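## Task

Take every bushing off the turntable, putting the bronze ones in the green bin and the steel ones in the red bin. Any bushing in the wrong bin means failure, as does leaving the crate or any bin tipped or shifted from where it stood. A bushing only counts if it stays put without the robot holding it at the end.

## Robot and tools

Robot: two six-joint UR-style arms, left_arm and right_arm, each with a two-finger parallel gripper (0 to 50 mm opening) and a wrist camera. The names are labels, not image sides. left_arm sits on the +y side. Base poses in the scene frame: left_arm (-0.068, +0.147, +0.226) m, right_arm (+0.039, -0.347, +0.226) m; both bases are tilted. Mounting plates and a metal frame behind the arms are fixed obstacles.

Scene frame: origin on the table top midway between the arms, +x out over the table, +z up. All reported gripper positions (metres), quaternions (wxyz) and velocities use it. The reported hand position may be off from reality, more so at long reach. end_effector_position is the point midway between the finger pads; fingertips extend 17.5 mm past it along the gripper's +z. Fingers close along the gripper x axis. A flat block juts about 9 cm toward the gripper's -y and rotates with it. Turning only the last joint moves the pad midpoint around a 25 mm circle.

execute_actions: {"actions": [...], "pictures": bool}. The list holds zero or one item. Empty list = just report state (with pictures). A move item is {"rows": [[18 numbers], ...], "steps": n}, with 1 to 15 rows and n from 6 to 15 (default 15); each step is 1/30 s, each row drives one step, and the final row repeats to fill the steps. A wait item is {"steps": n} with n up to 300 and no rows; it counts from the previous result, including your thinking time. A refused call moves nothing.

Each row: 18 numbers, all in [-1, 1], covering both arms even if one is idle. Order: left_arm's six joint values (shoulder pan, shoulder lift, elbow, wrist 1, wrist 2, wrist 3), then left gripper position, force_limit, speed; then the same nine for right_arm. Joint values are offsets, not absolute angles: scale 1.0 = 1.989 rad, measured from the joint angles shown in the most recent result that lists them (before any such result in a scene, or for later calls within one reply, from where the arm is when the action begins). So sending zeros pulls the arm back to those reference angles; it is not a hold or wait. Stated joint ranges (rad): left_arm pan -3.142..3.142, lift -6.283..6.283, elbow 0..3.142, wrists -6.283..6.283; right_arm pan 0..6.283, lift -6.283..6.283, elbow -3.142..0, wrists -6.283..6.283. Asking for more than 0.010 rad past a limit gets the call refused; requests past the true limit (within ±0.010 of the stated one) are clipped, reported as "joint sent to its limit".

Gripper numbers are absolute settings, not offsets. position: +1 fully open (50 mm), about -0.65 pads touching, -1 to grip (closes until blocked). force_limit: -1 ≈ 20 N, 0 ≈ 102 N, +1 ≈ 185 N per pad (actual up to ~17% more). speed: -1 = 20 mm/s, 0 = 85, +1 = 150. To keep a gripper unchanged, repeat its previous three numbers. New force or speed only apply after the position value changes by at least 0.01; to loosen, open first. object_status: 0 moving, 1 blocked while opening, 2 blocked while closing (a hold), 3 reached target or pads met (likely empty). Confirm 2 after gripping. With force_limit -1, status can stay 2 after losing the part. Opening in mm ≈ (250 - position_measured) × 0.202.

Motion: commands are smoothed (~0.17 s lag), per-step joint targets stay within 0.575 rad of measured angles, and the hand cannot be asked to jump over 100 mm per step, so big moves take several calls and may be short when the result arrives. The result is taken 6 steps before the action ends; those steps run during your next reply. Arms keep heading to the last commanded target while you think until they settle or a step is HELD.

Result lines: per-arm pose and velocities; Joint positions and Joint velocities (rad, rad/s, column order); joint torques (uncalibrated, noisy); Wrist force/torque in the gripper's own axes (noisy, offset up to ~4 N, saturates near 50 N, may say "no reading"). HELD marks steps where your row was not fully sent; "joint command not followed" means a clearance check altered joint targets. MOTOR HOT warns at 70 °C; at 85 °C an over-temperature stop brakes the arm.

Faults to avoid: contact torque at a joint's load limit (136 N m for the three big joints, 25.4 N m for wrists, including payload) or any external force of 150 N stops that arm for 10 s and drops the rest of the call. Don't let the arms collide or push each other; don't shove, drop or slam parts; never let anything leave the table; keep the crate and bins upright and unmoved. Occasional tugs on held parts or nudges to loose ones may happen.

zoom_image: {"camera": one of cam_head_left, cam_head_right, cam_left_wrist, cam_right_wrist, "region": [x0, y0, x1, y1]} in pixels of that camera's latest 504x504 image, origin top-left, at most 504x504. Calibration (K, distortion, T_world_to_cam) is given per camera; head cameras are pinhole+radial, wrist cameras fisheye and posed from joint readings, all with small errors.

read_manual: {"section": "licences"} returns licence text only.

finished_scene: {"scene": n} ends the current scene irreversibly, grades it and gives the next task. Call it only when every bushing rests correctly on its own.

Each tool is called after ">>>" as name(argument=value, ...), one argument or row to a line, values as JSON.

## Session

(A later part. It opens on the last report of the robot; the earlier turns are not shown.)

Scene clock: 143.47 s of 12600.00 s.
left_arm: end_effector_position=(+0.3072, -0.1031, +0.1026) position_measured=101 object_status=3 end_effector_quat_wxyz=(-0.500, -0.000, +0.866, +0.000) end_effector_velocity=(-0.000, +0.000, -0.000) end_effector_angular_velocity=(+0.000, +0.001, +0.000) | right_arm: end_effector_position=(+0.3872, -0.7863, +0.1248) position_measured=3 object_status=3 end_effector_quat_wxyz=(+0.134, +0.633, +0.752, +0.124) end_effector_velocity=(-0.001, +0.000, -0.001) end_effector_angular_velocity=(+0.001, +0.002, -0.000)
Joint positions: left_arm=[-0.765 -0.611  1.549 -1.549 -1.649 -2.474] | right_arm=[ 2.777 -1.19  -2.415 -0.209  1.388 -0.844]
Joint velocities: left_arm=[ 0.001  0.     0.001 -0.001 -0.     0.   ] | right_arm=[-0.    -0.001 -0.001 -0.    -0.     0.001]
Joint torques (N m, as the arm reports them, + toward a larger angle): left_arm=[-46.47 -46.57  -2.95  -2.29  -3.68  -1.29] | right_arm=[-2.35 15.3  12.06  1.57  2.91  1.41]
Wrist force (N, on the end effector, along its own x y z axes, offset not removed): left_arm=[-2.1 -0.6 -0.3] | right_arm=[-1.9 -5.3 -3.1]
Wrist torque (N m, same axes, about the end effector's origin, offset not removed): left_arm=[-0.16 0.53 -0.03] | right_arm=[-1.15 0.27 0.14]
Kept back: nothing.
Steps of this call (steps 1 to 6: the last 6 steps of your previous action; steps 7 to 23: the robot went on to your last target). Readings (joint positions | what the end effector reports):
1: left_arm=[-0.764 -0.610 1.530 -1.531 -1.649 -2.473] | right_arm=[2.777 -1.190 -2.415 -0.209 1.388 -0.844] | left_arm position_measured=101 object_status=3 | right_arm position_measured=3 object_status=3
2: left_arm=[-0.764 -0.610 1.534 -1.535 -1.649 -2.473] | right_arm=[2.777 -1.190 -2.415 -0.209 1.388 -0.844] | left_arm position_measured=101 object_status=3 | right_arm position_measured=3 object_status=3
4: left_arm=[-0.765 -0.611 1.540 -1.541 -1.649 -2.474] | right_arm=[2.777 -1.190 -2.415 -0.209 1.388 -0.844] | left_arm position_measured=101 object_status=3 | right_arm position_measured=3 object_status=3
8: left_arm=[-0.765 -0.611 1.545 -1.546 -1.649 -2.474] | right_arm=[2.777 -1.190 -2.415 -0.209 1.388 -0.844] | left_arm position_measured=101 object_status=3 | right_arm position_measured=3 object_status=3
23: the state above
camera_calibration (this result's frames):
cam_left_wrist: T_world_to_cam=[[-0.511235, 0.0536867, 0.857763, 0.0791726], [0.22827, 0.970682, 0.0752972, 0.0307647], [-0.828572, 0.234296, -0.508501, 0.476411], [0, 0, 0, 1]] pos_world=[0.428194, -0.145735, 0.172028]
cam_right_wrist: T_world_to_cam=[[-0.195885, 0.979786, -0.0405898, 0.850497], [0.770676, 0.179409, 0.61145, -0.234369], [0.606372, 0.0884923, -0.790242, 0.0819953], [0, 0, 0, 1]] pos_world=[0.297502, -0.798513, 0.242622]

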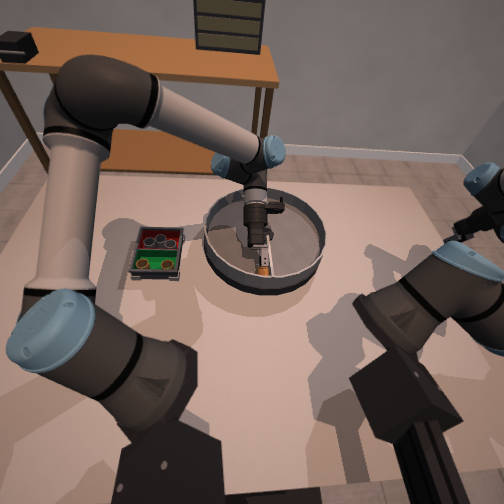

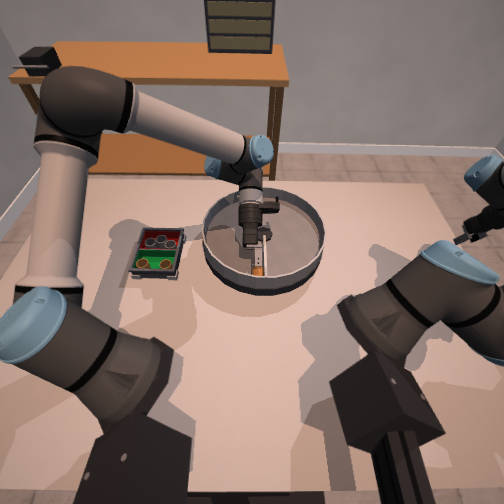

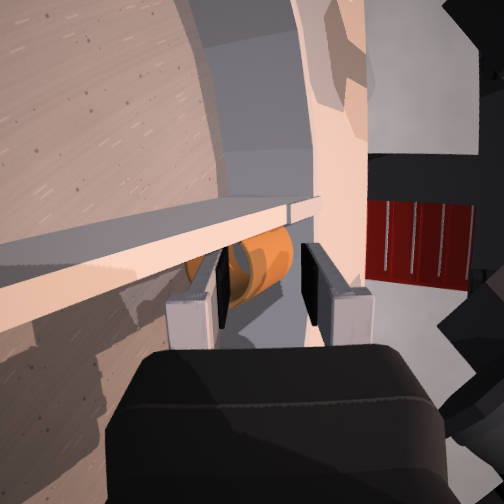

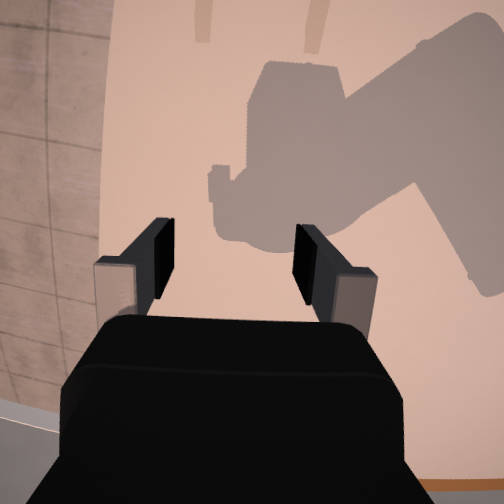

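>>> execute_actions(
  actions=[
    {"rows":[[-0.0002,-0.0002,0.004,-0.0038,-0.0002,-0.0002,0.34,-0.5,0.5,0,0,0,0,0,0,1,0,0],[-0.0004,-0.0004,0.008,-0.0076,-0.0004,-0.0003,0.34,-0.5,0.5,0,0,0,0,0,0,1,0,0],[-0.0007,-0.0007,0.012,-0.0113,-0.0007,-0.0005,0.34,-0.5,0.5,0,0,0,0,0,0,1,0,0],[-0.0009,-0.0009,0.016,-0.0151,-0.0009,-0.0006,0.34,-0.5,0.5,0,0,0,0,0,0,1,0,0],[-0.001,-0.001,0.018,-0.017,-0.001,-0.0007,0.34,-0.5,0.5,0,0,0,0,0,0,1,0,0]],"steps":15},
  ],
  pictures=true,
)

>>> execute_actions(
  actions=[
    {"steps":10},
  ],
  pictures=true,
)

Scene clock: 144.30 s of 12600.00 s.
left_arm: end_effector_position=(+0.2986, -0.1029, +0.0981) position_measured=101 object_status=3 end_effector_quat_wxyz=(-0.500, -0.000, +0.866, +0.000) end_effector_velocity=(-0.023, +0.001, -0.012) end_effector_angular_velocity=(+0.000, +0.001, +0.002) | right_arm: end_effector_position=(+0.3872, -0.7863, +0.1248) position_measured=3 object_status=3 end_effector_quat_wxyz=(+0.134, +0.633, +0.752, +0.124) end_effector_velocity=(-0.001, +0.000, -0.001) end_effector_angular_velocity=(+0.000, +0.002, +0.000)
Joint positions: left_arm=[-0.767 -0.612  1.575 -1.574 -1.651 -2.475] | right_arm=[ 2.777 -1.19  -2.415 -0.209  1.388 -0.844]
Joint velocities: left_arm=[-0.003 -0.004  0.071 -0.068 -0.004 -0.002] | right_arm=[-0.001 -0.001 -0.001 -0.    -0.    -0.   ]
Joint torques (N m, as the arm reports them, + toward a larger angle): left_arm=[-45.19 -44.66  -2.92  -2.92  -3.94  -1.06] | right_arm=[-1.84 15.79 12.12  1.53  3.02  1.38]
Wrist force (N, on the end effector, along its own x y z axes, offset not removed): left_arm=[-1.6 -2.1 1.2] | right_arm=[-1.7 0.6 -0.2]
Wrist torque (N m, same axes, about the end effector's origin, offset not removed): left_arm=[-0.36 0.33 -0.05] | right_arm=[0.09 0.57 0.09]
Steps of this call (steps 1 to 15: the robot went on to your last target; step 16: nothing new was sent; steps 17 to 25: the first 9 steps of this action). Readings (joint positions | what the end effector reports):
17: left_arm=[-0.765 -0.611 1.549 -1.549 -1.649 -2.474] | right_arm=[2.777 -1.190 -2.415 -0.209 1.388 -0.844] | left_arm position_measured=101 object_status=3 | right_arm position_measured=3 object_status=3
18: left_arm=[-0.765 -0.611 1.550 -1.550 -1.649 -2.474] | right_arm=[2.777 -1.190 -2.415 -0.209 1.388 -0.844] | left_arm position_measured=101 object_status=3 | right_arm position_measured=3 object_status=3
20: left_arm=[-0.765 -0.611 1.555 -1.555 -1.650 -2.474] | right_arm=[2.777 -1.190 -2.415 -0.209 1.388 -0.844] | left_arm position_measured=101 object_status=3 | right_arm position_measured=3 object_status=3
24: left_arm=[-0.766 -0.612 1.572 -1.571 -1.651 -2.475] | right_arm=[2.777 -1.190 -2.415 -0.209 1.388 -0.844] | left_arm position_measured=101 object_status=3 | right_arm position_measured=3 object_status=3
25: the state above
camera_calibration (this result's frames):
cam_left_wrist: T_world_to_cam=[[-0.511015, 0.0534915, 0.857906, 0.0784749], [0.228119, 0.970713, 0.075355, 0.0329182], [-0.828749, 0.234212, -0.508251, 0.466973], [0, 0, 0, 1]] pos_world=[0.419596, -0.145523, 0.167535]
cam_right_wrist: T_world_to_cam=[[-0.195885, 0.979786, -0.0405897, 0.850497], [0.770676, 0.179409, 0.61145, -0.234369], [0.606372, 0.0884924, -0.790241, 0.0819953], [0, 0, 0, 1]] pos_world=[0.297502, -0.798513, 0.242622]

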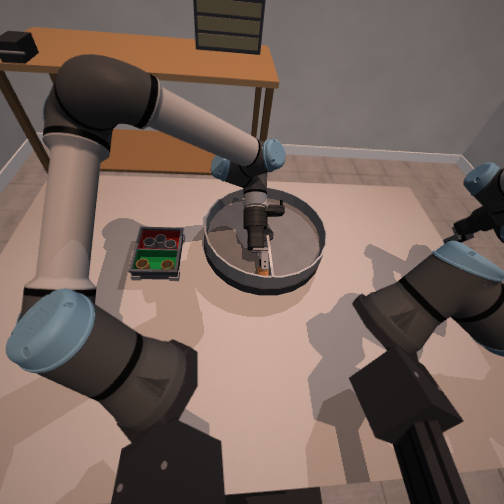

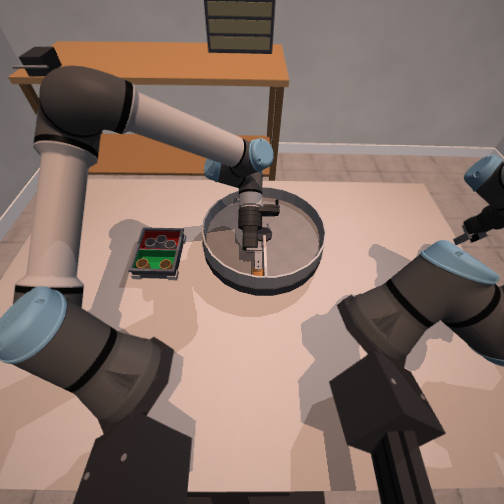

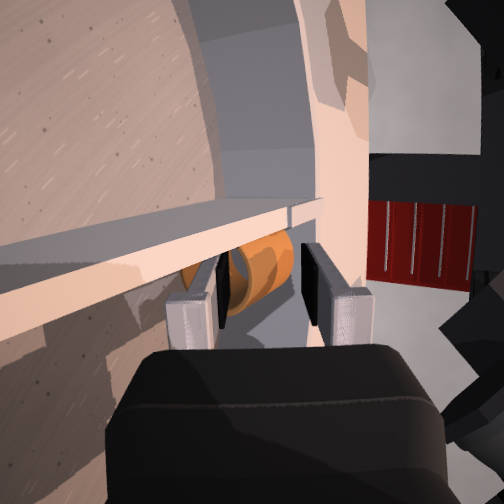

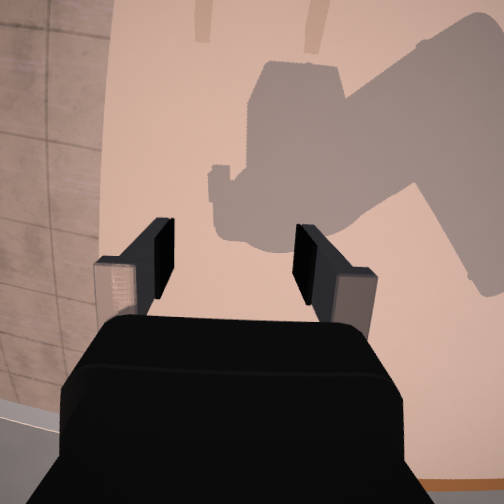

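Scene clock: 144.63 s of 12600.00 s.
left_arm: end_effector_position=(+0.2958, -0.1028, +0.0967) position_measured=101 object_status=3 end_effector_quat_wxyz=(-0.500, -0.000, +0.866, +0.000) end_effector_velocity=(-0.001, +0.000, -0.001) end_effector_angular_velocity=(-0.001, -0.001, +0.001) | right_arm: end_effector_position=(+0.3872, -0.7863, +0.1248) position_measured=3 object_status=3 end_effector_quat_wxyz=(+0.134, +0.633, +0.752, +0.124) end_effector_velocity=(-0.001, +0.000, -0.000) end_effector_angular_velocity=(-0.000, +0.001, +0.002)
Joint positions: left_arm=[-0.767 -0.613  1.584 -1.582 -1.651 -2.475] | right_arm=[ 2.777 -1.19  -2.415 -0.209  1.388 -0.844]
Joint velocities: left_arm=[-0.    -0.001  0.005 -0.005  0.    -0.   ] | right_arm=[-0.001  0.001 -0.001  0.     0.001 -0.002]
Joint torques (N m, as the arm reports them, + toward a larger angle): left_arm=[-45.21 -46.09  -2.23  -2.65  -3.78  -1.14] | right_arm=[-2.59 15.25 12.15  1.5   2.85  1.44]
Wrist force (N, on the end effector, along its own x y z axes, offset not removed): left_arm=[-1.9 -2.0 0.5] | right_arm=[0.3 -2.0 -2.5]
Wrist torque (N m, same axes, about the end effector's origin, offset not removed): left_arm=[-0.32 0.47 0.01] | right_arm=[-0.49 0.02 0.19]
Kept back: nothing.
Steps of this call (steps 1 to 6: the last 6 steps of your previous action; steps 7 to 10: the robot went on to your last target). Readings (joint positions | what the end effector reports):
1: left_arm=[-0.767 -0.613 1.577 -1.576 -1.651 -2.475] | right_arm=[2.777 -1.190 -2.415 -0.209 1.388 -0.844] | left_arm position_measured=101 object_status=3 | right_arm position_measured=3 object_status=3
2: left_arm=[-0.767 -0.613 1.579 -1.577 -1.651 -2.475] | right_arm=[2.777 -1.190 -2.415 -0.209 1.388 -0.844] | left_arm position_measured=101 object_status=3 | right_arm position_measured=3 object_status=3
4: left_arm=[-0.767 -0.613 1.581 -1.579 -1.651 -2.475] | right_arm=[2.777 -1.190 -2.415 -0.209 1.388 -0.844] | left_arm position_measured=101 object_status=3 | right_arm position_measured=3 object_status=3
8: left_arm=[-0.767 -0.613 1.583 -1.581 -1.651 -2.475] | right_arm=[2.777 -1.190 -2.415 -0.209 1.388 -0.844] | left_arm position_measured=101 object_status=3 | right_arm position_measured=3 object_status=3
10: the state above
camera_calibration (this result's frames):
cam_left_wrist: T_world_to_cam=[[-0.510968, 0.0534358, 0.857937, 0.0782321], [0.228044, 0.97073, 0.0753568, 0.0335877], [-0.828799, 0.234152, -0.508198, 0.463903], [0, 0, 0, 1]] pos_world=[0.416797, -0.145409, 0.166105]
cam_right_wrist: T_world_to_cam=[[-0.195885, 0.979786, -0.0405899, 0.850497], [0.770676, 0.179409, 0.61145, -0.234369], [0.606372, 0.0884922, -0.790241, 0.0819952], [0, 0, 0, 1]] pos_world=[0.297502, -0.798514, 0.242622]

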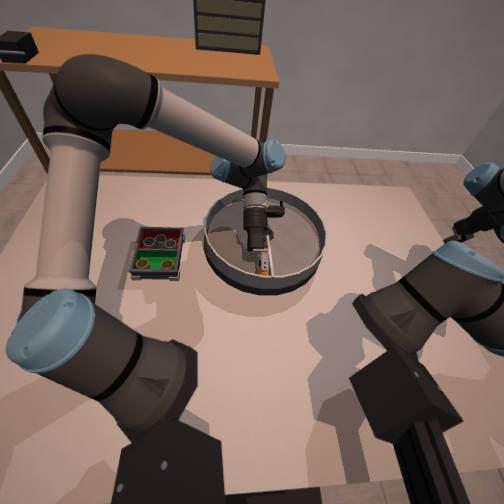

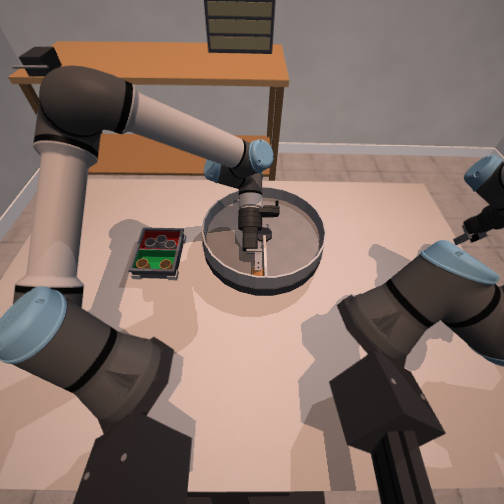

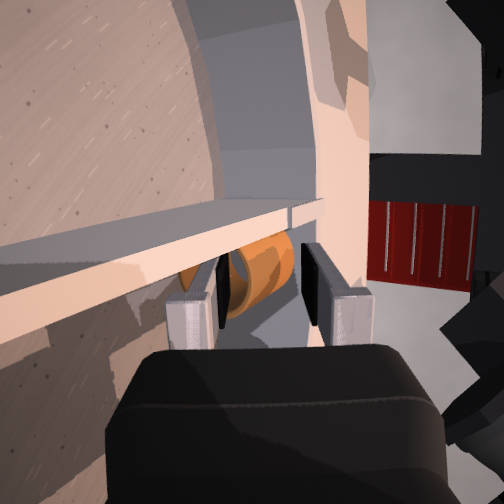

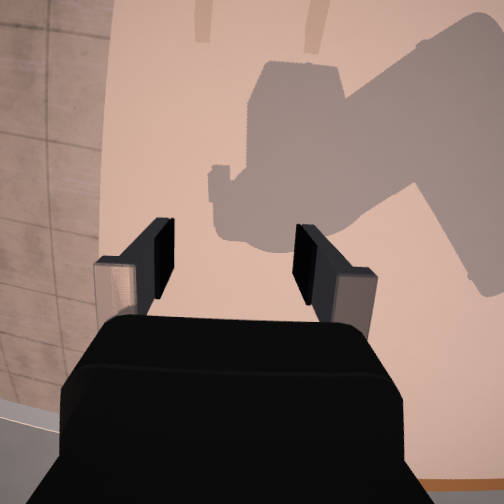

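>>> execute_actions(
  actions=[
    {"rows":[[-0.0001,-0.0001,0.003,-0.0028,-0.0001,-0.0001,0.34,-0.5,0.5,0,0,0,0,0,0,1,0,0],[-0.0003,-0.0003,0.006,-0.0056,-0.0003,-0.0002,0.34,-0.5,0.5,0,0,0,0,0,0,1,0,0],[-0.0005,-0.0005,0.009,-0.0085,-0.0005,-0.0004,0.34,-0.5,0.5,0,0,0,0,0,0,1,0,0],[-0.00065,-0.0006,0.0118,-0.0111,-0.0006,-0.0005,0.34,-0.5,0.5,0,0,0,0,0,0,1,0,0]],"steps":12},
  ],
)

>>> execute_actions(
  actions=[
    {"steps":12},
  ],
  pictures=true,
)

Scene clock: 145.23 s of 12600.00 s.
left_arm: end_effector_position=(+0.2919, -0.1026, +0.0947) position_measured=101 object_status=3 end_effector_quat_wxyz=(-0.500, -0.000, +0.866, +0.000) end_effector_velocity=(-0.029, +0.002, -0.014) end_effector_angular_velocity=(+0.002, +0.002, -0.000) | right_arm: end_effector_position=(+0.3872, -0.7863, +0.1248) position_measured=3 object_status=3 end_effector_quat_wxyz=(+0.134, +0.633, +0.752, +0.124) end_effector_velocity=(+0.000, +0.000, +0.000) end_effector_angular_velocity=(+0.001, -0.000, +0.001)
Joint positions: left_arm=[-0.768 -0.614  1.595 -1.593 -1.652 -2.476] | right_arm=[ 2.777 -1.19  -2.415 -0.209  1.388 -0.844]
Joint velocities: left_arm=[-0.004 -0.004  0.086 -0.08  -0.004 -0.004] | right_arm=[ 0.     0.001 -0.    -0.001  0.001 -0.001]
Joint torques (N m, as the arm reports them, + toward a larger angle): left_arm=[-46.86 -45.37  -3.03  -2.49  -3.82  -1.37] | right_arm=[-1.41 15.4  11.79  1.59  2.99  1.51]
Wrist force (N, on the end effector, along its own x y z axes, offset not removed): left_arm=[-1.6 -1.6 0.8] | right_arm=[0.0 -0.4 0.3]
Wrist torque (N m, same axes, about the end effector's origin, offset not removed): left_arm=[-0.29 0.39 -0.05] | right_arm=[-0.18 0.38 0.12]
Steps of this call (steps 1 to 12: the robot went on to your last target; steps 13 to 18: the first 6 steps of this action). Readings (joint positions | what the end effector reports):
13: left_arm=[-0.767 -0.613 1.584 -1.583 -1.651 -2.475] | right_arm=[2.777 -1.190 -2.415 -0.209 1.388 -0.844] | left_arm position_measured=101 object_status=3 | right_arm position_measured=3 object_status=3
14: left_arm=[-0.767 -0.613 1.585 -1.583 -1.651 -2.475] | right_arm=[2.777 -1.190 -2.415 -0.209 1.388 -0.844] | left_arm position_measured=101 object_status=3 | right_arm position_measured=3 object_status=3
16: left_arm=[-0.767 -0.613 1.589 -1.587 -1.652 -2.475] | right_arm=[2.777 -1.190 -2.415 -0.209 1.388 -0.844] | left_arm position_measured=101 object_status=3 | right_arm position_measured=3 object_status=3
18: the state above

Scene clock: 145.63 s of 12600.00 s.
left_arm: end_effector_position=(+0.2882, -0.1024, +0.0929) position_measured=101 object_status=3 end_effector_quat_wxyz=(-0.500, -0.000, +0.866, +0.000) end_effector_velocity=(-0.002, +0.000, -0.001) end_effector_angular_velocity=(+0.001, +0.001, -0.001) | right_arm: end_effector_position=(+0.3872, -0.7863, +0.1248) position_measured=3 object_status=3 end_effector_quat_wxyz=(+0.134, +0.633, +0.752, +0.124) end_effector_velocity=(-0.000, -0.001, +0.000) end_effector_angular_velocity=(-0.002, +0.001, -0.000)
Joint positions: left_arm=[-0.768 -0.614  1.607 -1.603 -1.653 -2.476] | right_arm=[ 2.777 -1.19  -2.415 -0.209  1.388 -0.844]
Joint velocities: left_arm=[-0.     0.     0.005 -0.004 -0.    -0.   ] | right_arm=[-0.001  0.001  0.    -0.    -0.001 -0.001]
Joint torques (N m, as the arm reports them, + toward a larger angle): left_arm=[-45.79 -45.14  -1.52  -2.47  -3.74  -1.38] | right_arm=[-2.19 15.18 12.16  1.66  2.88  1.45]
Wrist force (N, on the end effector, along its own x y z axes, offset not removed): left_arm=[-0.4 -1.4 1.5] | right_arm=[-1.6 -1.7 0.1]
Wrist torque (N m, same axes, about the end effector's origin, offset not removed): left_arm=[-0.23 0.14 -0.09] | right_arm=[-0.19 0.20 0.03]
Kept back: nothing.
Steps of this call (steps 1 to 6: the last 6 steps of your previous action; steps 7 to 12: the robot went on to your last target). Readings (joint positions | what the end effector reports):
1: left_arm=[-0.768 -0.614 1.598 -1.595 -1.652 -2.476] | right_arm=[2.777 -1.190 -2.415 -0.209 1.388 -0.844] | left_arm position_measured=101 object_status=3 | right_arm position_measured=3 object_status=3
2: left_arm=[-0.768 -0.614 1.600 -1.597 -1.652 -2.476] | right_arm=[2.777 -1.190 -2.415 -0.209 1.388 -0.844] | left_arm position_measured=101 object_status=3 | right_arm position_measured=3 object_status=3
4: left_arm=[-0.768 -0.614 1.603 -1.600 -1.652 -2.476] | right_arm=[2.777 -1.190 -2.415 -0.209 1.388 -0.844] | left_arm position_measured=101 object_status=3 | right_arm position_measured=3 object_status=3
8: left_arm=[-0.768 -0.614 1.606 -1.603 -1.653 -2.476] | right_arm=[2.777 -1.190 -2.415 -0.209 1.388 -0.844] | left_arm position_measured=101 object_status=3 | right_arm position_measured=3 object_status=3
12: the state above
camera_calibration (this result's frames):
cam_left_wrist: T_world_to_cam=[[-0.51075, 0.0531731, 0.858083, 0.0774845], [0.228029, 0.970717, 0.0755751, 0.0351681], [-0.828937, 0.234268, -0.507919, 0.455624], [0, 0, 0, 1]] pos_world=[0.409239, -0.144996, 0.162274]
cam_right_wrist: T_world_to_cam=[[-0.195885, 0.979786, -0.0405898, 0.850497], [0.770676, 0.179409, 0.61145, -0.234369], [0.606372, 0.0884923, -0.790241, 0.0819953], [0, 0, 0, 1]] pos_world=[0.297502, -0.798513, 0.242622]

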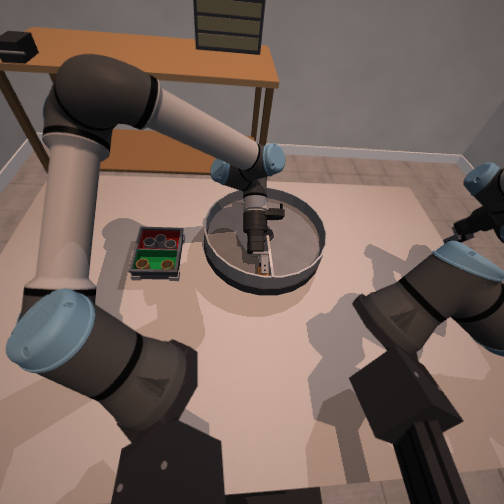

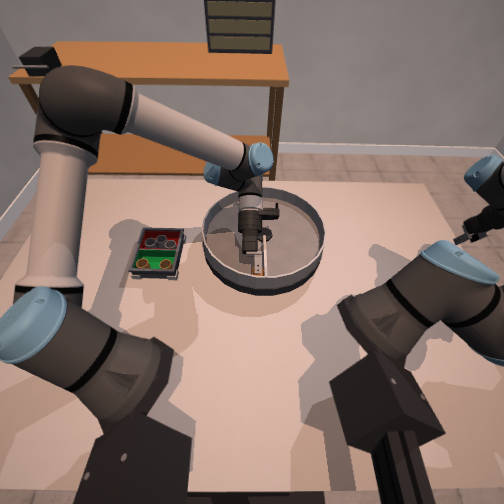

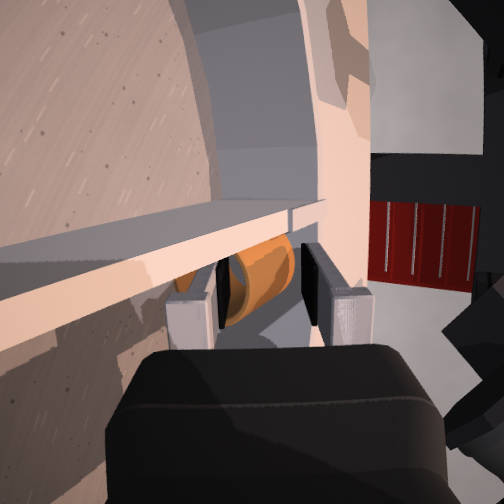

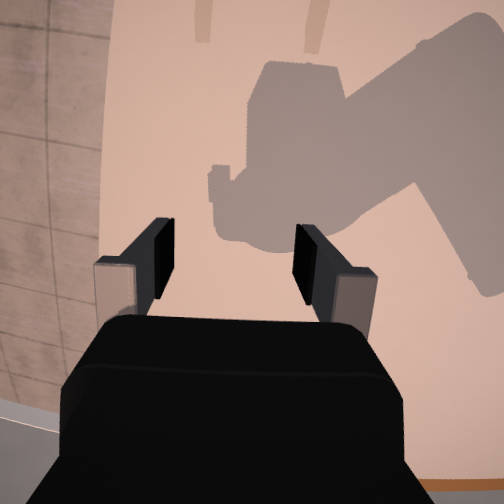

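>>> execute_actions(
  actions=[
    {"rows":[[0,0,0,0,0,0,-1,-0.5,0.0,0,0,0,0,0,0,1,0,0]],"steps":15},
  ],
)

>>> execute_actions(
  actions=[
    {"steps":10},
  ],
  pictures=true,
)

Scene clock: 146.27 s of 12600.00 s.
left_arm: end_effector_position=(+0.2880, -0.1024, +0.0932) position_measured=187 object_status=0 end_effector_quat_wxyz=(-0.501, -0.000, +0.866, +0.000) end_effector_velocity=(+0.001, +0.000, -0.000) end_effector_angular_velocity=(+0.001, -0.004, -0.001) | right_arm: end_effector_position=(+0.3872, -0.7863, +0.1248) position_measured=3 object_status=3 end_effector_quat_wxyz=(+0.134, +0.633, +0.752, +0.124) end_effector_velocity=(-0.001, -0.000, -0.001) end_effector_angular_velocity=(-0.000, +0.002, -0.001)
Joint positions: left_arm=[-0.768 -0.614  1.607 -1.603 -1.653 -2.476] | right_arm=[ 2.777 -1.19  -2.415 -0.209  1.388 -0.844]
Joint velocities: left_arm=[-0.001 -0.    -0.001  0.     0.003 -0.001] | right_arm=[-0.001 -0.    -0.001  0.    -0.001 -0.   ]
Joint torques (N m, as the arm reports them, + toward a larger angle): left_arm=[-28.34 -26.22 -23.19  -6.64  10.83  -0.59] | right_arm=[-2.17 15.61 11.84  1.55  2.8   1.38]
Wrist force (N, on the end effector, along its own x y z axes, offset not removed): left_arm=[50.0 7.0 -23.4] | right_arm=[-2.2 -4.5 2.6]
Wrist torque (N m, same axes, about the end effector's origin, offset not removed): left_arm=[-0.44 1.35 0.05] | right_arm=[-0.74 0.66 -0.04]
Steps of this call (steps 1 to 10: the robot went on to your last target; steps 11 to 19: the first 9 steps of this action). Readings (joint positions | what the end effector reports):
11: left_arm=[-0.768 -0.614 1.607 -1.604 -1.653 -2.476] | right_arm=[2.777 -1.190 -2.415 -0.209 1.388 -0.844] | left_arm position_measured=106 object_status=0 | right_arm position_measured=3 object_status=3
12: left_arm=[-0.768 -0.614 1.607 -1.604 -1.653 -2.476] | right_arm=[2.777 -1.190 -2.415 -0.209 1.388 -0.844] | left_arm position_measured=120 object_status=0 | right_arm position_measured=3 object_status=3
14: left_arm=[-0.768 -0.614 1.607 -1.604 -1.653 -2.476] | right_arm=[2.777 -1.190 -2.415 -0.209 1.388 -0.844] | left_arm position_measured=148 object_status=0 | right_arm position_measured=3 object_status=3
18: left_arm=[-0.768 -0.614 1.607 -1.603 -1.653 -2.476] | right_arm=[2.777 -1.190 -2.415 -0.209 1.388 -0.844] | left_arm position_measured=186 object_status=0 | right_arm position_measured=3 object_status=3
19: the state above

Scene clock: 146.60 s of 12600.00 s.
left_arm: end_effector_position=(+0.2882, -0.1024, +0.0930) position_measured=187 object_status=2 end_effector_quat_wxyz=(-0.500, -0.000, +0.866, +0.000) end_effector_velocity=(+0.000, -0.000, -0.000) end_effector_angular_velocity=(-0.000, -0.000, +0.001) | right_arm: end_effector_position=(+0.3872, -0.7863, +0.1248) position_measured=3 object_status=3 end_effector_quat_wxyz=(+0.134, +0.633, +0.752, +0.124) end_effector_velocity=(-0.000, -0.000, +0.000) end_effector_angular_velocity=(-0.000, +0.000, -0.001)
Joint positions: left_arm=[-0.768 -0.614  1.607 -1.603 -1.653 -2.476] | right_arm=[ 2.777 -1.19  -2.415 -0.209  1.388 -0.844]
Joint velocities: left_arm=[ 0.     0.    -0.001 -0.     0.     0.   ] | right_arm=[-0.001  0.     0.    -0.     0.     0.   ]
Joint torques (N m, as the arm reports them, + toward a larger angle): left_arm=[-11.37  -2.4  -22.87 -11.96  11.97  -0.2 ] | right_arm=[-1.93 15.69 12.05  1.59  2.98  1.48]
Wrist force (N, on the end effector, along its own x y z axes, offset not removed): left_arm=[50.0 10.6 -30.2] | right_arm=[-1.4 -4.2 -2.1]
Wrist torque (N m, same axes, about the end effector's origin, offset not removed): left_arm=[-0.38 1.35 0.38] | right_arm=[-0.88 0.28 -0.11]
Kept back: nothing.
Steps of this call (steps 1 to 6: the last 6 steps of your previous action; steps 7 to 10: the robot went on to your last target). Readings (joint positions | what the end effector reports):
1: left_arm=[-0.768 -0.614 1.607 -1.603 -1.653 -2.476] | right_arm=[2.777 -1.190 -2.415 -0.209 1.388 -0.844] | left_arm position_measured=187 object_status=0 | right_arm position_measured=3 object_status=3
2: left_arm=[-0.768 -0.614 1.607 -1.603 -1.653 -2.476] | right_arm=[2.777 -1.190 -2.415 -0.209 1.388 -0.844] | left_arm position_measured=187 object_status=0 | right_arm position_measured=3 object_status=3
4: left_arm=[-0.768 -0.614 1.607 -1.603 -1.653 -2.476] | right_arm=[2.777 -1.190 -2.415 -0.209 1.388 -0.844] | left_arm position_measured=187 object_status=0 | right_arm position_measured=3 object_status=3
8: left_arm=[-0.768 -0.614 1.607 -1.603 -1.653 -2.476] | right_arm=[2.777 -1.190 -2.415 -0.209 1.388 -0.844] | left_arm position_measured=187 object_status=2 | right_arm position_measured=3 object_status=3
10: the state above
camera_calibration (this result's frames):
cam_left_wrist: T_world_to_cam=[[-0.510838, 0.0532504, 0.858026, 0.0774459], [0.228082, 0.970707, 0.0755481, 0.0351419], [-0.828869, 0.234293, -0.508019, 0.455689], [0, 0, 0, 1]] pos_world=[0.409254, -0.145001, 0.162393]
cam_right_wrist: T_world_to_cam=[[-0.195885, 0.979786, -0.04059, 0.850497], [0.770676, 0.179409, 0.61145, -0.234369], [0.606373, 0.0884921, -0.790241, 0.0819951], [0, 0, 0, 1]] pos_world=[0.297502, -0.798514, 0.242622]

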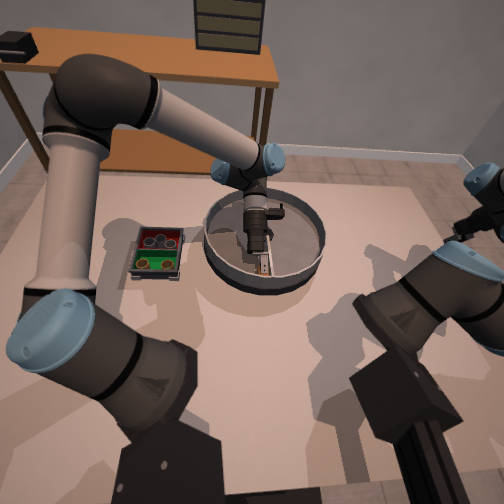

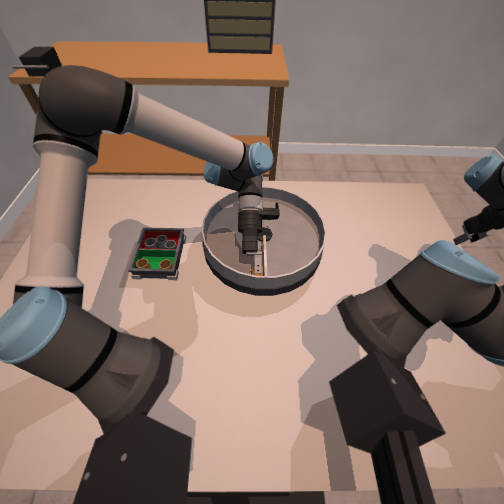

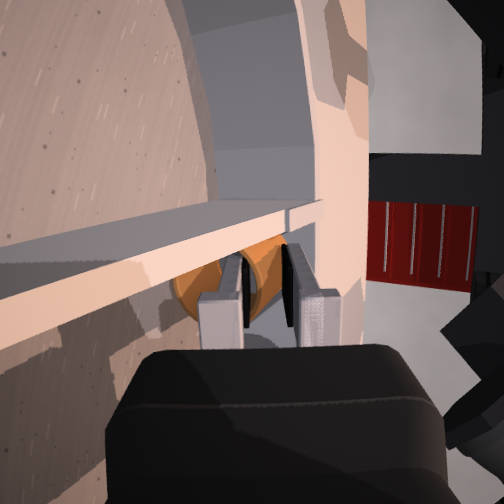

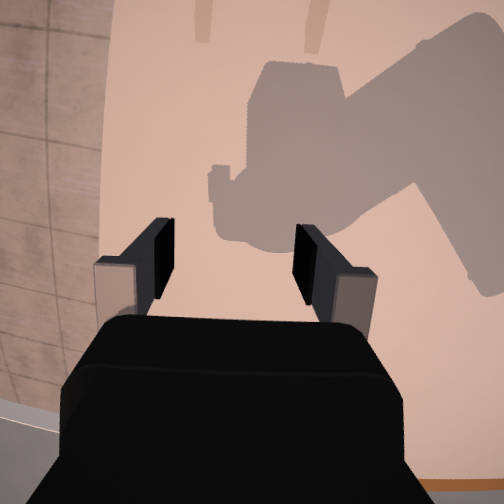

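>>> execute_actions(
  actions=[
    {"rows":[[-0.0009,-0.0012,0.0003,0.0009,-0.0007,-0.0005,-1,-0.5,0.0,0,0,0,0,0,0,1,0,0],[-0.0018,-0.0025,0.0005,0.0019,-0.0014,-0.001,-1,-0.5,0.0,0,0,0,0,0,0,1,0,0],[-0.0026,-0.0037,0.0008,0.0028,-0.0022,-0.0015,-1,-0.5,0.0,0,0,0,0,0,0,1,0,0],[-0.0035,-0.005,0.0011,0.0038,-0.0029,-0.002,-0.98,-0.5,0.0,0,0,0,0,0,0,1,0,0],[-0.0044,-0.0062,0.0013,0.0047,-0.0036,-0.0025,-0.98,-0.5,0.0,0,0,0,0,0,0,1,0,0],[-0.0053,-0.0075,0.0016,0.0056,-0.0043,-0.003,-0.98,-0.5,0.0,0,0,0,0,0,0,1,0,0],[-0.0062,-0.0087,0.0019,0.0066,-0.005,-0.0036,-0.98,-0.5,0.0,0,0,0,0,0,0,1,0,0],[-0.007,-0.01,0.0022,0.0075,-0.0058,-0.0041,-0.98,-0.5,0.0,0,0,0,0,0,0,1,0,0],[-0.0079,-0.0112,0.0024,0.0085,-0.0065,-0.0046,-0.98,-0.5,0.0,0,0,0,0,0,0,1,0,0],[-0.0088,-0.0125,0.0027,0.0094,-0.0072,-0.0051,-0.98,-0.5,0.0,0,0,0,0,0,0,1,0,0]],"steps":15},
  ],
)

>>> execute_actions(
  actions=[
    {"steps":14},
  ],
  pictures=true,
)

Scene clock: 149.40 s of 12600.00 s.
left_arm: end_effector_position=(+0.2884, -0.1024, +0.1003) position_measured=219 object_status=0 end_effector_quat_wxyz=(-0.500, -0.000, +0.866, +0.000) end_effector_velocity=(-0.002, +0.001, +0.046) end_effector_angular_velocity=(-0.000, +0.011, +0.001) | right_arm: end_effector_position=(+0.3872, -0.7863, +0.1248) position_measured=3 object_status=3 end_effector_quat_wxyz=(+0.134, +0.633, +0.752, +0.124) end_effector_velocity=(+0.000, -0.001, +0.000) end_effector_angular_velocity=(-0.001, -0.001, -0.001)
Joint positions: left_arm=[-0.776 -0.625  1.609 -1.596 -1.658 -2.481] | right_arm=[ 2.777 -1.19  -2.415 -0.209  1.388 -0.844]
Joint velocities: left_arm=[-0.044 -0.065  0.015  0.054 -0.045 -0.025] | right_arm=[-0.     0.     0.001 -0.     0.     0.   ]
Joint torques (N m, as the arm reports them, + toward a larger angle): left_arm=[-47.26 -48.03  -3.16   1.64  -4.4   -1.33] | right_arm=[-1.71 15.49 12.16  1.6   2.92  1.43]
Wrist force (N, on the end effector, along its own x y z axes, offset not removed): left_arm=[-1.5 -1.6 -0.3] | right_arm=[3.0 -2.1 6.1]
Wrist torque (N m, same axes, about the end effector's origin, offset not removed): left_arm=[-0.27 0.28 -0.07] | right_arm=[-0.34 -0.44 -0.13]
Steps of this call (steps 1 to 15: the robot went on to your last target; steps 16 to 75: nothing new was sent; steps 76 to 84: the first 9 steps of this action). Readings (joint positions | what the end effector reports):
76: left_arm=[-0.768 -0.614 1.607 -1.603 -1.653 -2.476] | right_arm=[2.777 -1.190 -2.415 -0.209 1.388 -0.844] | left_arm position_measured=187 object_status=2 | right_arm position_measured=3 object_status=3
77: left_arm=[-0.768 -0.614 1.607 -1.603 -1.653 -2.476] | right_arm=[2.777 -1.190 -2.415 -0.209 1.388 -0.844] | left_arm position_measured=187 object_status=2 | right_arm position_measured=3 object_status=3
79: left_arm=[-0.770 -0.616 1.607 -1.603 -1.653 -2.477] | right_arm=[2.777 -1.190 -2.415 -0.209 1.388 -0.844] | left_arm position_measured=191 object_status=0 | right_arm position_measured=3 object_status=3
83: left_arm=[-0.774 -0.623 1.608 -1.598 -1.657 -2.480] | right_arm=[2.777 -1.190 -2.415 -0.209 1.388 -0.844] | left_arm position_measured=219 object_status=0 | right_arm position_measured=3 object_status=3
84: the state above

Scene clock: 149.87 s of 12600.00 s.
left_arm: end_effector_position=(+0.2882, -0.1024, +0.1097) position_measured=219 object_status=2 end_effector_quat_wxyz=(-0.500, -0.000, +0.866, +0.000) end_effector_velocity=(-0.000, +0.000, +0.002) end_effector_angular_velocity=(+0.000, +0.000, -0.001) | right_arm: end_effector_position=(+0.3872, -0.7863, +0.1248) position_measured=3 object_status=3 end_effector_quat_wxyz=(+0.134, +0.633, +0.752, +0.124) end_effector_velocity=(-0.000, +0.000, -0.000) end_effector_angular_velocity=(-0.001, +0.001, +0.001)
Joint positions: left_arm=[-0.786 -0.639  1.612 -1.585 -1.667 -2.486] | right_arm=[ 2.777 -1.19  -2.415 -0.209  1.388 -0.844]
Joint velocities: left_arm=[-0.002 -0.003  0.001  0.003 -0.002 -0.001] | right_arm=[ 0.     0.    -0.    -0.001 -0.001 -0.001]
Joint torques (N m, as the arm reports them, + toward a larger angle): left_arm=[-46.31 -44.32  -3.08   1.87  -3.94  -1.12] | right_arm=[-1.68 14.81 12.49  1.6   2.87  1.48]
Wrist force (N, on the end effector, along its own x y z axes, offset not removed): left_arm=[-2.1 -0.5 0.5] | right_arm=[4.4 -2.1 -1.1]
Wrist torque (N m, same axes, about the end effector's origin, offset not removed): left_arm=[-0.09 0.31 -0.02] | right_arm=[-0.24 -0.44 -0.16]
Kept back: nothing.
Steps of this call (steps 1 to 6: the last 6 steps of your previous action; steps 7 to 14: the robot went on to your last target). Readings (joint positions | what the end effector reports):
1: left_arm=[-0.778 -0.627 1.609 -1.594 -1.660 -2.482] | right_arm=[2.777 -1.190 -2.415 -0.209 1.388 -0.844] | left_arm position_measured=219 object_status=0 | right_arm position_measured=3 object_status=3
2: left_arm=[-0.779 -0.630 1.610 -1.592 -1.661 -2.483] | right_arm=[2.777 -1.190 -2.415 -0.209 1.388 -0.844] | left_arm position_measured=219 object_status=0 | right_arm position_measured=3 object_status=3
4: left_arm=[-0.782 -0.633 1.611 -1.589 -1.664 -2.484] | right_arm=[2.777 -1.190 -2.415 -0.209 1.388 -0.844] | left_arm position_measured=219 object_status=2 | right_arm position_measured=3 object_status=3
8: left_arm=[-0.784 -0.637 1.611 -1.586 -1.666 -2.486] | right_arm=[2.777 -1.190 -2.415 -0.209 1.388 -0.844] | left_arm position_measured=219 object_status=2 | right_arm position_measured=3 object_status=3
14: the state above
camera_calibration (this result's frames):
cam_left_wrist: T_world_to_cam=[[-0.510782, 0.0531824, 0.858064, 0.0630629], [0.228126, 0.970689, 0.0756344, 0.033842], [-0.828891, 0.234379, -0.507943, 0.464152], [0, 0, 0, 1]] pos_world=[0.409223, -0.144992, 0.179091]
cam_right_wrist: T_world_to_cam=[[-0.195885, 0.979786, -0.0405897, 0.850497], [0.770676, 0.179409, 0.61145, -0.234369], [0.606372, 0.0884924, -0.790242, 0.0819954], [0, 0, 0, 1]] pos_world=[0.297502, -0.798513, 0.242622]

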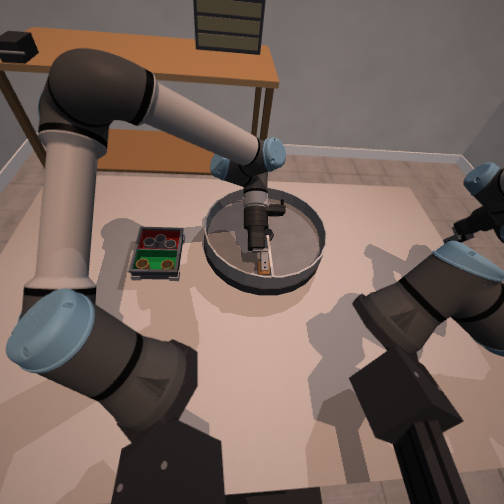

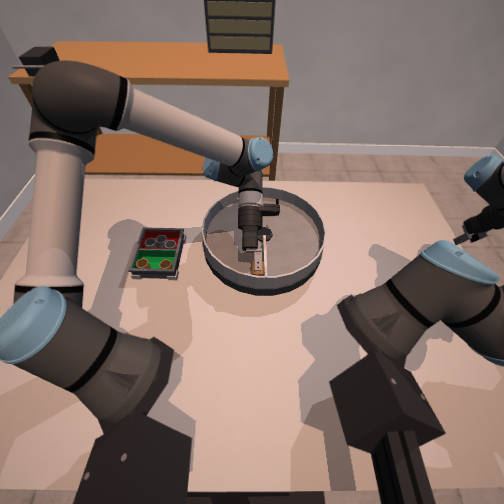

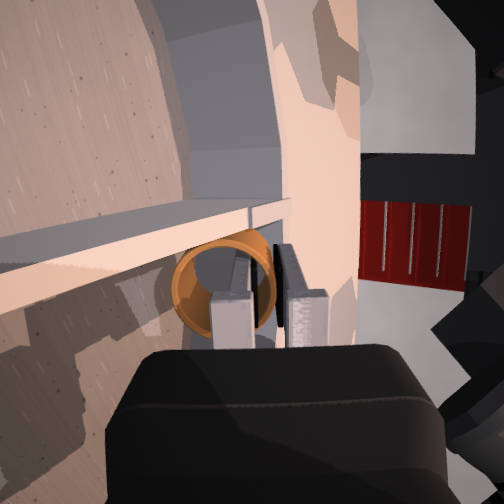

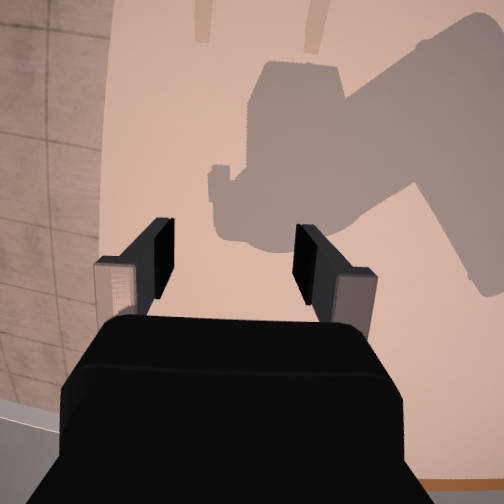

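>>> execute_actions(
  actions=[
    {"rows":[[0.0004,0.0004,-0.007,0.007,0.0004,0.0003,-0.98,-0.5,0.0,0,0,0,0,0,0,1,0,0],[0.0008,0.0008,-0.015,0.014,0.0008,0.0006,-0.98,-0.5,0.0,0,0,0,0,0,0,1,0,0],[0.0014,0.0013,-0.025,0.0235,0.0013,0.001,-0.98,-0.5,0.0,0,0,0,0,0,0,1,0,0],[0.002,0.0019,-0.036,0.034,0.0019,0.0014,-0.98,-0.5,0.0,0,0,0,0,0,0,1,0,0],[0.0026,0.0025,-0.047,0.0445,0.0025,0.0019,-0.98,-0.5,0.0,0,0,0,0,0,0,1,0,0],[0.0032,0.0031,-0.058,0.055,0.0031,0.0023,-0.98,-0.5,0.0,0,0,0,0,0,0,1,0,0],[0.0037,0.0035,-0.067,0.063,0.0035,0.0026,-0.98,-0.5,0.0,0,0,0,0,0,0,1,0,0],[0.0041,0.0039,-0.0736,0.0695,0.0039,0.0029,-0.98,-0.5,0.0,0,0,0,0,0,0,1,0,0],[-0.006,-0.017,-0.047,0.042,0.03,0.0006,-0.98,-0.5,0.0,0,0,0,0,0,0,1,0,0],[-0.022,-0.052,-0.002,-0.004,0.073,-0.003,-0.98,-0.5,0.0,0,0,0,0,0,0,1,0,0],[-0.043,-0.094,0.051,-0.059,0.124,-0.0076,-0.98,-0.5,0.0,0,0,0,0,0,0,1,0,0],[-0.067,-0.143,0.113,-0.123,0.184,-0.0128,-0.98,-0.5,0.0,0,0,0,0,0,0,1,0,0],[-0.091,-0.193,0.175,-0.188,0.245,-0.018,-0.98,-0.5,0.0,0,0,0,0,0,0,1,0,0],[-0.113,-0.238,0.232,-0.247,0.3,-0.023,-0.98,-0.5,0.0,0,0,0,0,0,0,1,0,0],[-0.1317,-0.2775,0.2821,-0.2981,0.3479,-0.0271,-0.98,-0.5,0.0,0,0,0,0,0,0,1,0,0]],"steps":15},
  ],
)

>>> execute_actions(
  actions=[
    {"steps":20},
  ],
  pictures=true,
)

Scene clock: 153.90 s of 12600.00 s.
left_arm: end_effector_position=(+0.3140, -0.1028, +0.1239) position_measured=219 object_status=2 end_effector_quat_wxyz=(-0.500, +0.000, +0.866, +0.000) end_effector_velocity=(+0.153, +0.000, +0.089) end_effector_angular_velocity=(-0.009, -0.040, -0.002) | right_arm: end_effector_position=(+0.3872, -0.7863, +0.1248) position_measured=3 object_status=3 end_effector_quat_wxyz=(+0.134, +0.633, +0.752, +0.124) end_effector_velocity=(+0.001, -0.000, +0.001) end_effector_angular_velocity=(-0.001, -0.002, -0.000)
Joint positions: left_arm=[-0.781 -0.635  1.532 -1.509 -1.662 -2.483] | right_arm=[ 2.777 -1.19  -2.415 -0.209  1.388 -0.844]
Joint velocities: left_arm=[ 0.013  0.01  -0.459  0.422  0.04   0.014] | right_arm=[ 0.001  0.001  0.001  0.001  0.    -0.   ]
Joint torques (N m, as the arm reports them, + toward a larger angle): left_arm=[-36.28 -31.37 -25.17   0.9   -0.71   1.88] | right_arm=[-2.3  15.42 12.91  1.68  2.87  1.38]
Wrist force (N, on the end effector, along its own x y z axes, offset not removed): left_arm=[-2.0 5.5 3.0] | right_arm=[-4.9 -1.9 0.3]
Wrist torque (N m, same axes, about the end effector's origin, offset not removed): left_arm=[-0.43 0.35 -0.13] | right_arm=[-0.60 0.80 0.29]
Steps of this call (steps 1 to 30: the robot went on to your last target; steps 31 to 112: nothing new was sent; steps 113 to 121: the first 9 steps of this action). Readings (joint positions | what the end effector reports):
113: left_arm=[-0.786 -0.639 1.612 -1.585 -1.667 -2.486] | right_arm=[2.777 -1.190 -2.415 -0.209 1.388 -0.844] | left_arm position_measured=219 object_status=2 | right_arm position_measured=3 object_status=3
114: left_arm=[-0.786 -0.639 1.611 -1.583 -1.667 -2.486] | right_arm=[2.777 -1.190 -2.415 -0.209 1.388 -0.844] | left_arm position_measured=219 object_status=2 | right_arm position_measured=3 object_status=3
116: left_arm=[-0.785 -0.638 1.600 -1.573 -1.666 -2.486] | right_arm=[2.777 -1.190 -2.415 -0.209 1.388 -0.844] | left_arm position_measured=219 object_status=2 | right_arm position_measured=3 object_status=3
120: left_arm=[-0.782 -0.635 1.548 -1.524 -1.663 -2.484] | right_arm=[2.777 -1.190 -2.415 -0.209 1.388 -0.844] | left_arm position_measured=219 object_status=2 | right_arm position_measured=3 object_status=3
121: the state above

Scene clock: 154.57 s of 12600.00 s.
left_arm: end_effector_position=(+0.3910, -0.0081, +0.1709) position_measured=219 object_status=2 end_effector_quat_wxyz=(-0.012, +0.002, +1.000, -0.011) end_effector_velocity=(+0.011, +0.025, +0.011) end_effector_angular_velocity=(-0.008, -0.177, +0.036) | right_arm: end_effector_position=(+0.3872, -0.7863, +0.1248) position_measured=3 object_status=3 end_effector_quat_wxyz=(+0.134, +0.633, +0.752, +0.124) end_effector_velocity=(+0.000, -0.001, +0.000) end_effector_angular_velocity=(-0.001, -0.000, -0.001)
Joint positions: left_arm=[-1.042 -1.178  2.156 -2.16  -0.991 -2.539] | right_arm=[ 2.777 -1.19  -2.415 -0.209  1.388 -0.844]
Joint velocities: left_arm=[-0.042 -0.098  0.133 -0.139  0.126 -0.009] | right_arm=[-0.    -0.     0.001 -0.    -0.001  0.   ]
Joint torques (N m, as the arm reports them, + toward a larger angle): left_arm=[-32.97 -25.85 -10.54  -4.98   1.95  -1.15] | right_arm=[-2.13 15.7  11.51  1.81  2.82  1.39]
Wrist force (N, on the end effector, along its own x y z axes, offset not removed): left_arm=[-0.8 -0.8 1.5] | right_arm=[2.8 0.2 -0.3]
Wrist torque (N m, same axes, about the end effector's origin, offset not removed): left_arm=[-0.17 0.26 0.00] | right_arm=[-0.05 -0.15 -0.10]
Kept back: nothing.
Steps of this call (steps 1 to 6: the last 6 steps of your previous action; steps 7 to 20: the robot went on to your last target). Readings (joint positions | what the end effector reports):
1: left_arm=[-0.782 -0.637 1.520 -1.499 -1.658 -2.483] | right_arm=[2.777 -1.190 -2.415 -0.209 1.388 -0.844] | left_arm position_measured=219 object_status=2 | right_arm position_measured=3 object_status=3
2: left_arm=[-0.788 -0.647 1.521 -1.500 -1.644 -2.484] | right_arm=[2.777 -1.190 -2.415 -0.209 1.388 -0.844] | left_arm position_measured=219 object_status=2 | right_arm position_measured=3 object_status=3
4: left_arm=[-0.815 -0.699 1.568 -1.550 -1.582 -2.491] | right_arm=[2.777 -1.190 -2.415 -0.209 1.388 -0.844] | left_arm position_measured=219 object_status=2 | right_arm position_measured=3 object_status=3
8: left_arm=[-0.928 -0.915 1.808 -1.792 -1.331 -2.516] | right_arm=[2.777 -1.190 -2.415 -0.209 1.388 -0.844] | left_arm position_measured=219 object_status=2 | right_arm position_measured=3 object_status=3
20: the state above
camera_calibration (this result's frames):
cam_left_wrist: T_world_to_cam=[[-0.998288, 0.0576076, 0.0101068, 0.393646], [0.0584367, 0.975214, 0.213408, -0.0428888], [0.00243767, 0.213634, -0.976911, 0.31331], [0, 0, 0, 1]] pos_world=[0.394715, -0.0477849, 0.31125]
cam_right_wrist: T_world_to_cam=[[-0.195885, 0.979786, -0.0405899, 0.850497], [0.770676, 0.179409, 0.61145, -0.234369], [0.606373, 0.0884923, -0.790241, 0.0819952], [0, 0, 0, 1]] pos_world=[0.297502, -0.798513, 0.242622]

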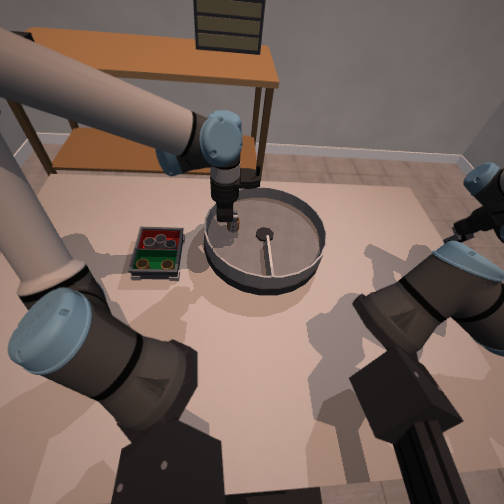

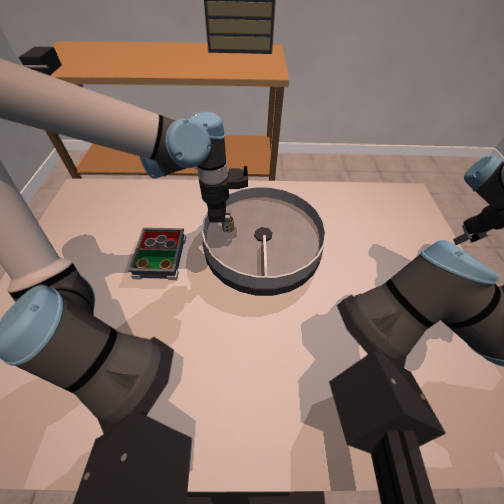

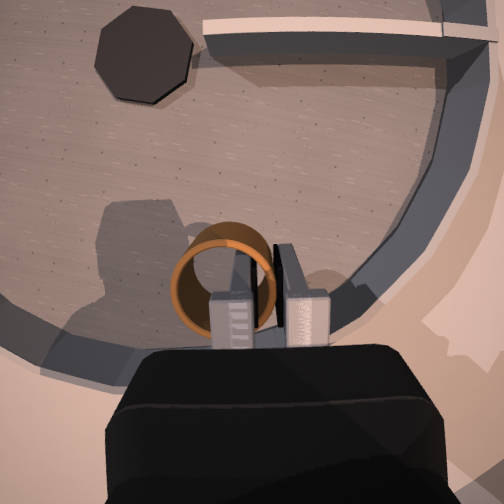

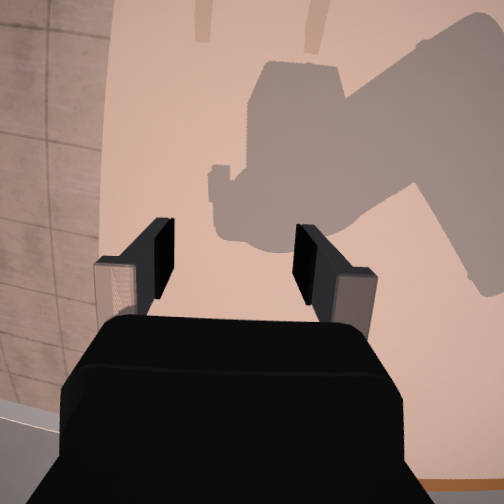

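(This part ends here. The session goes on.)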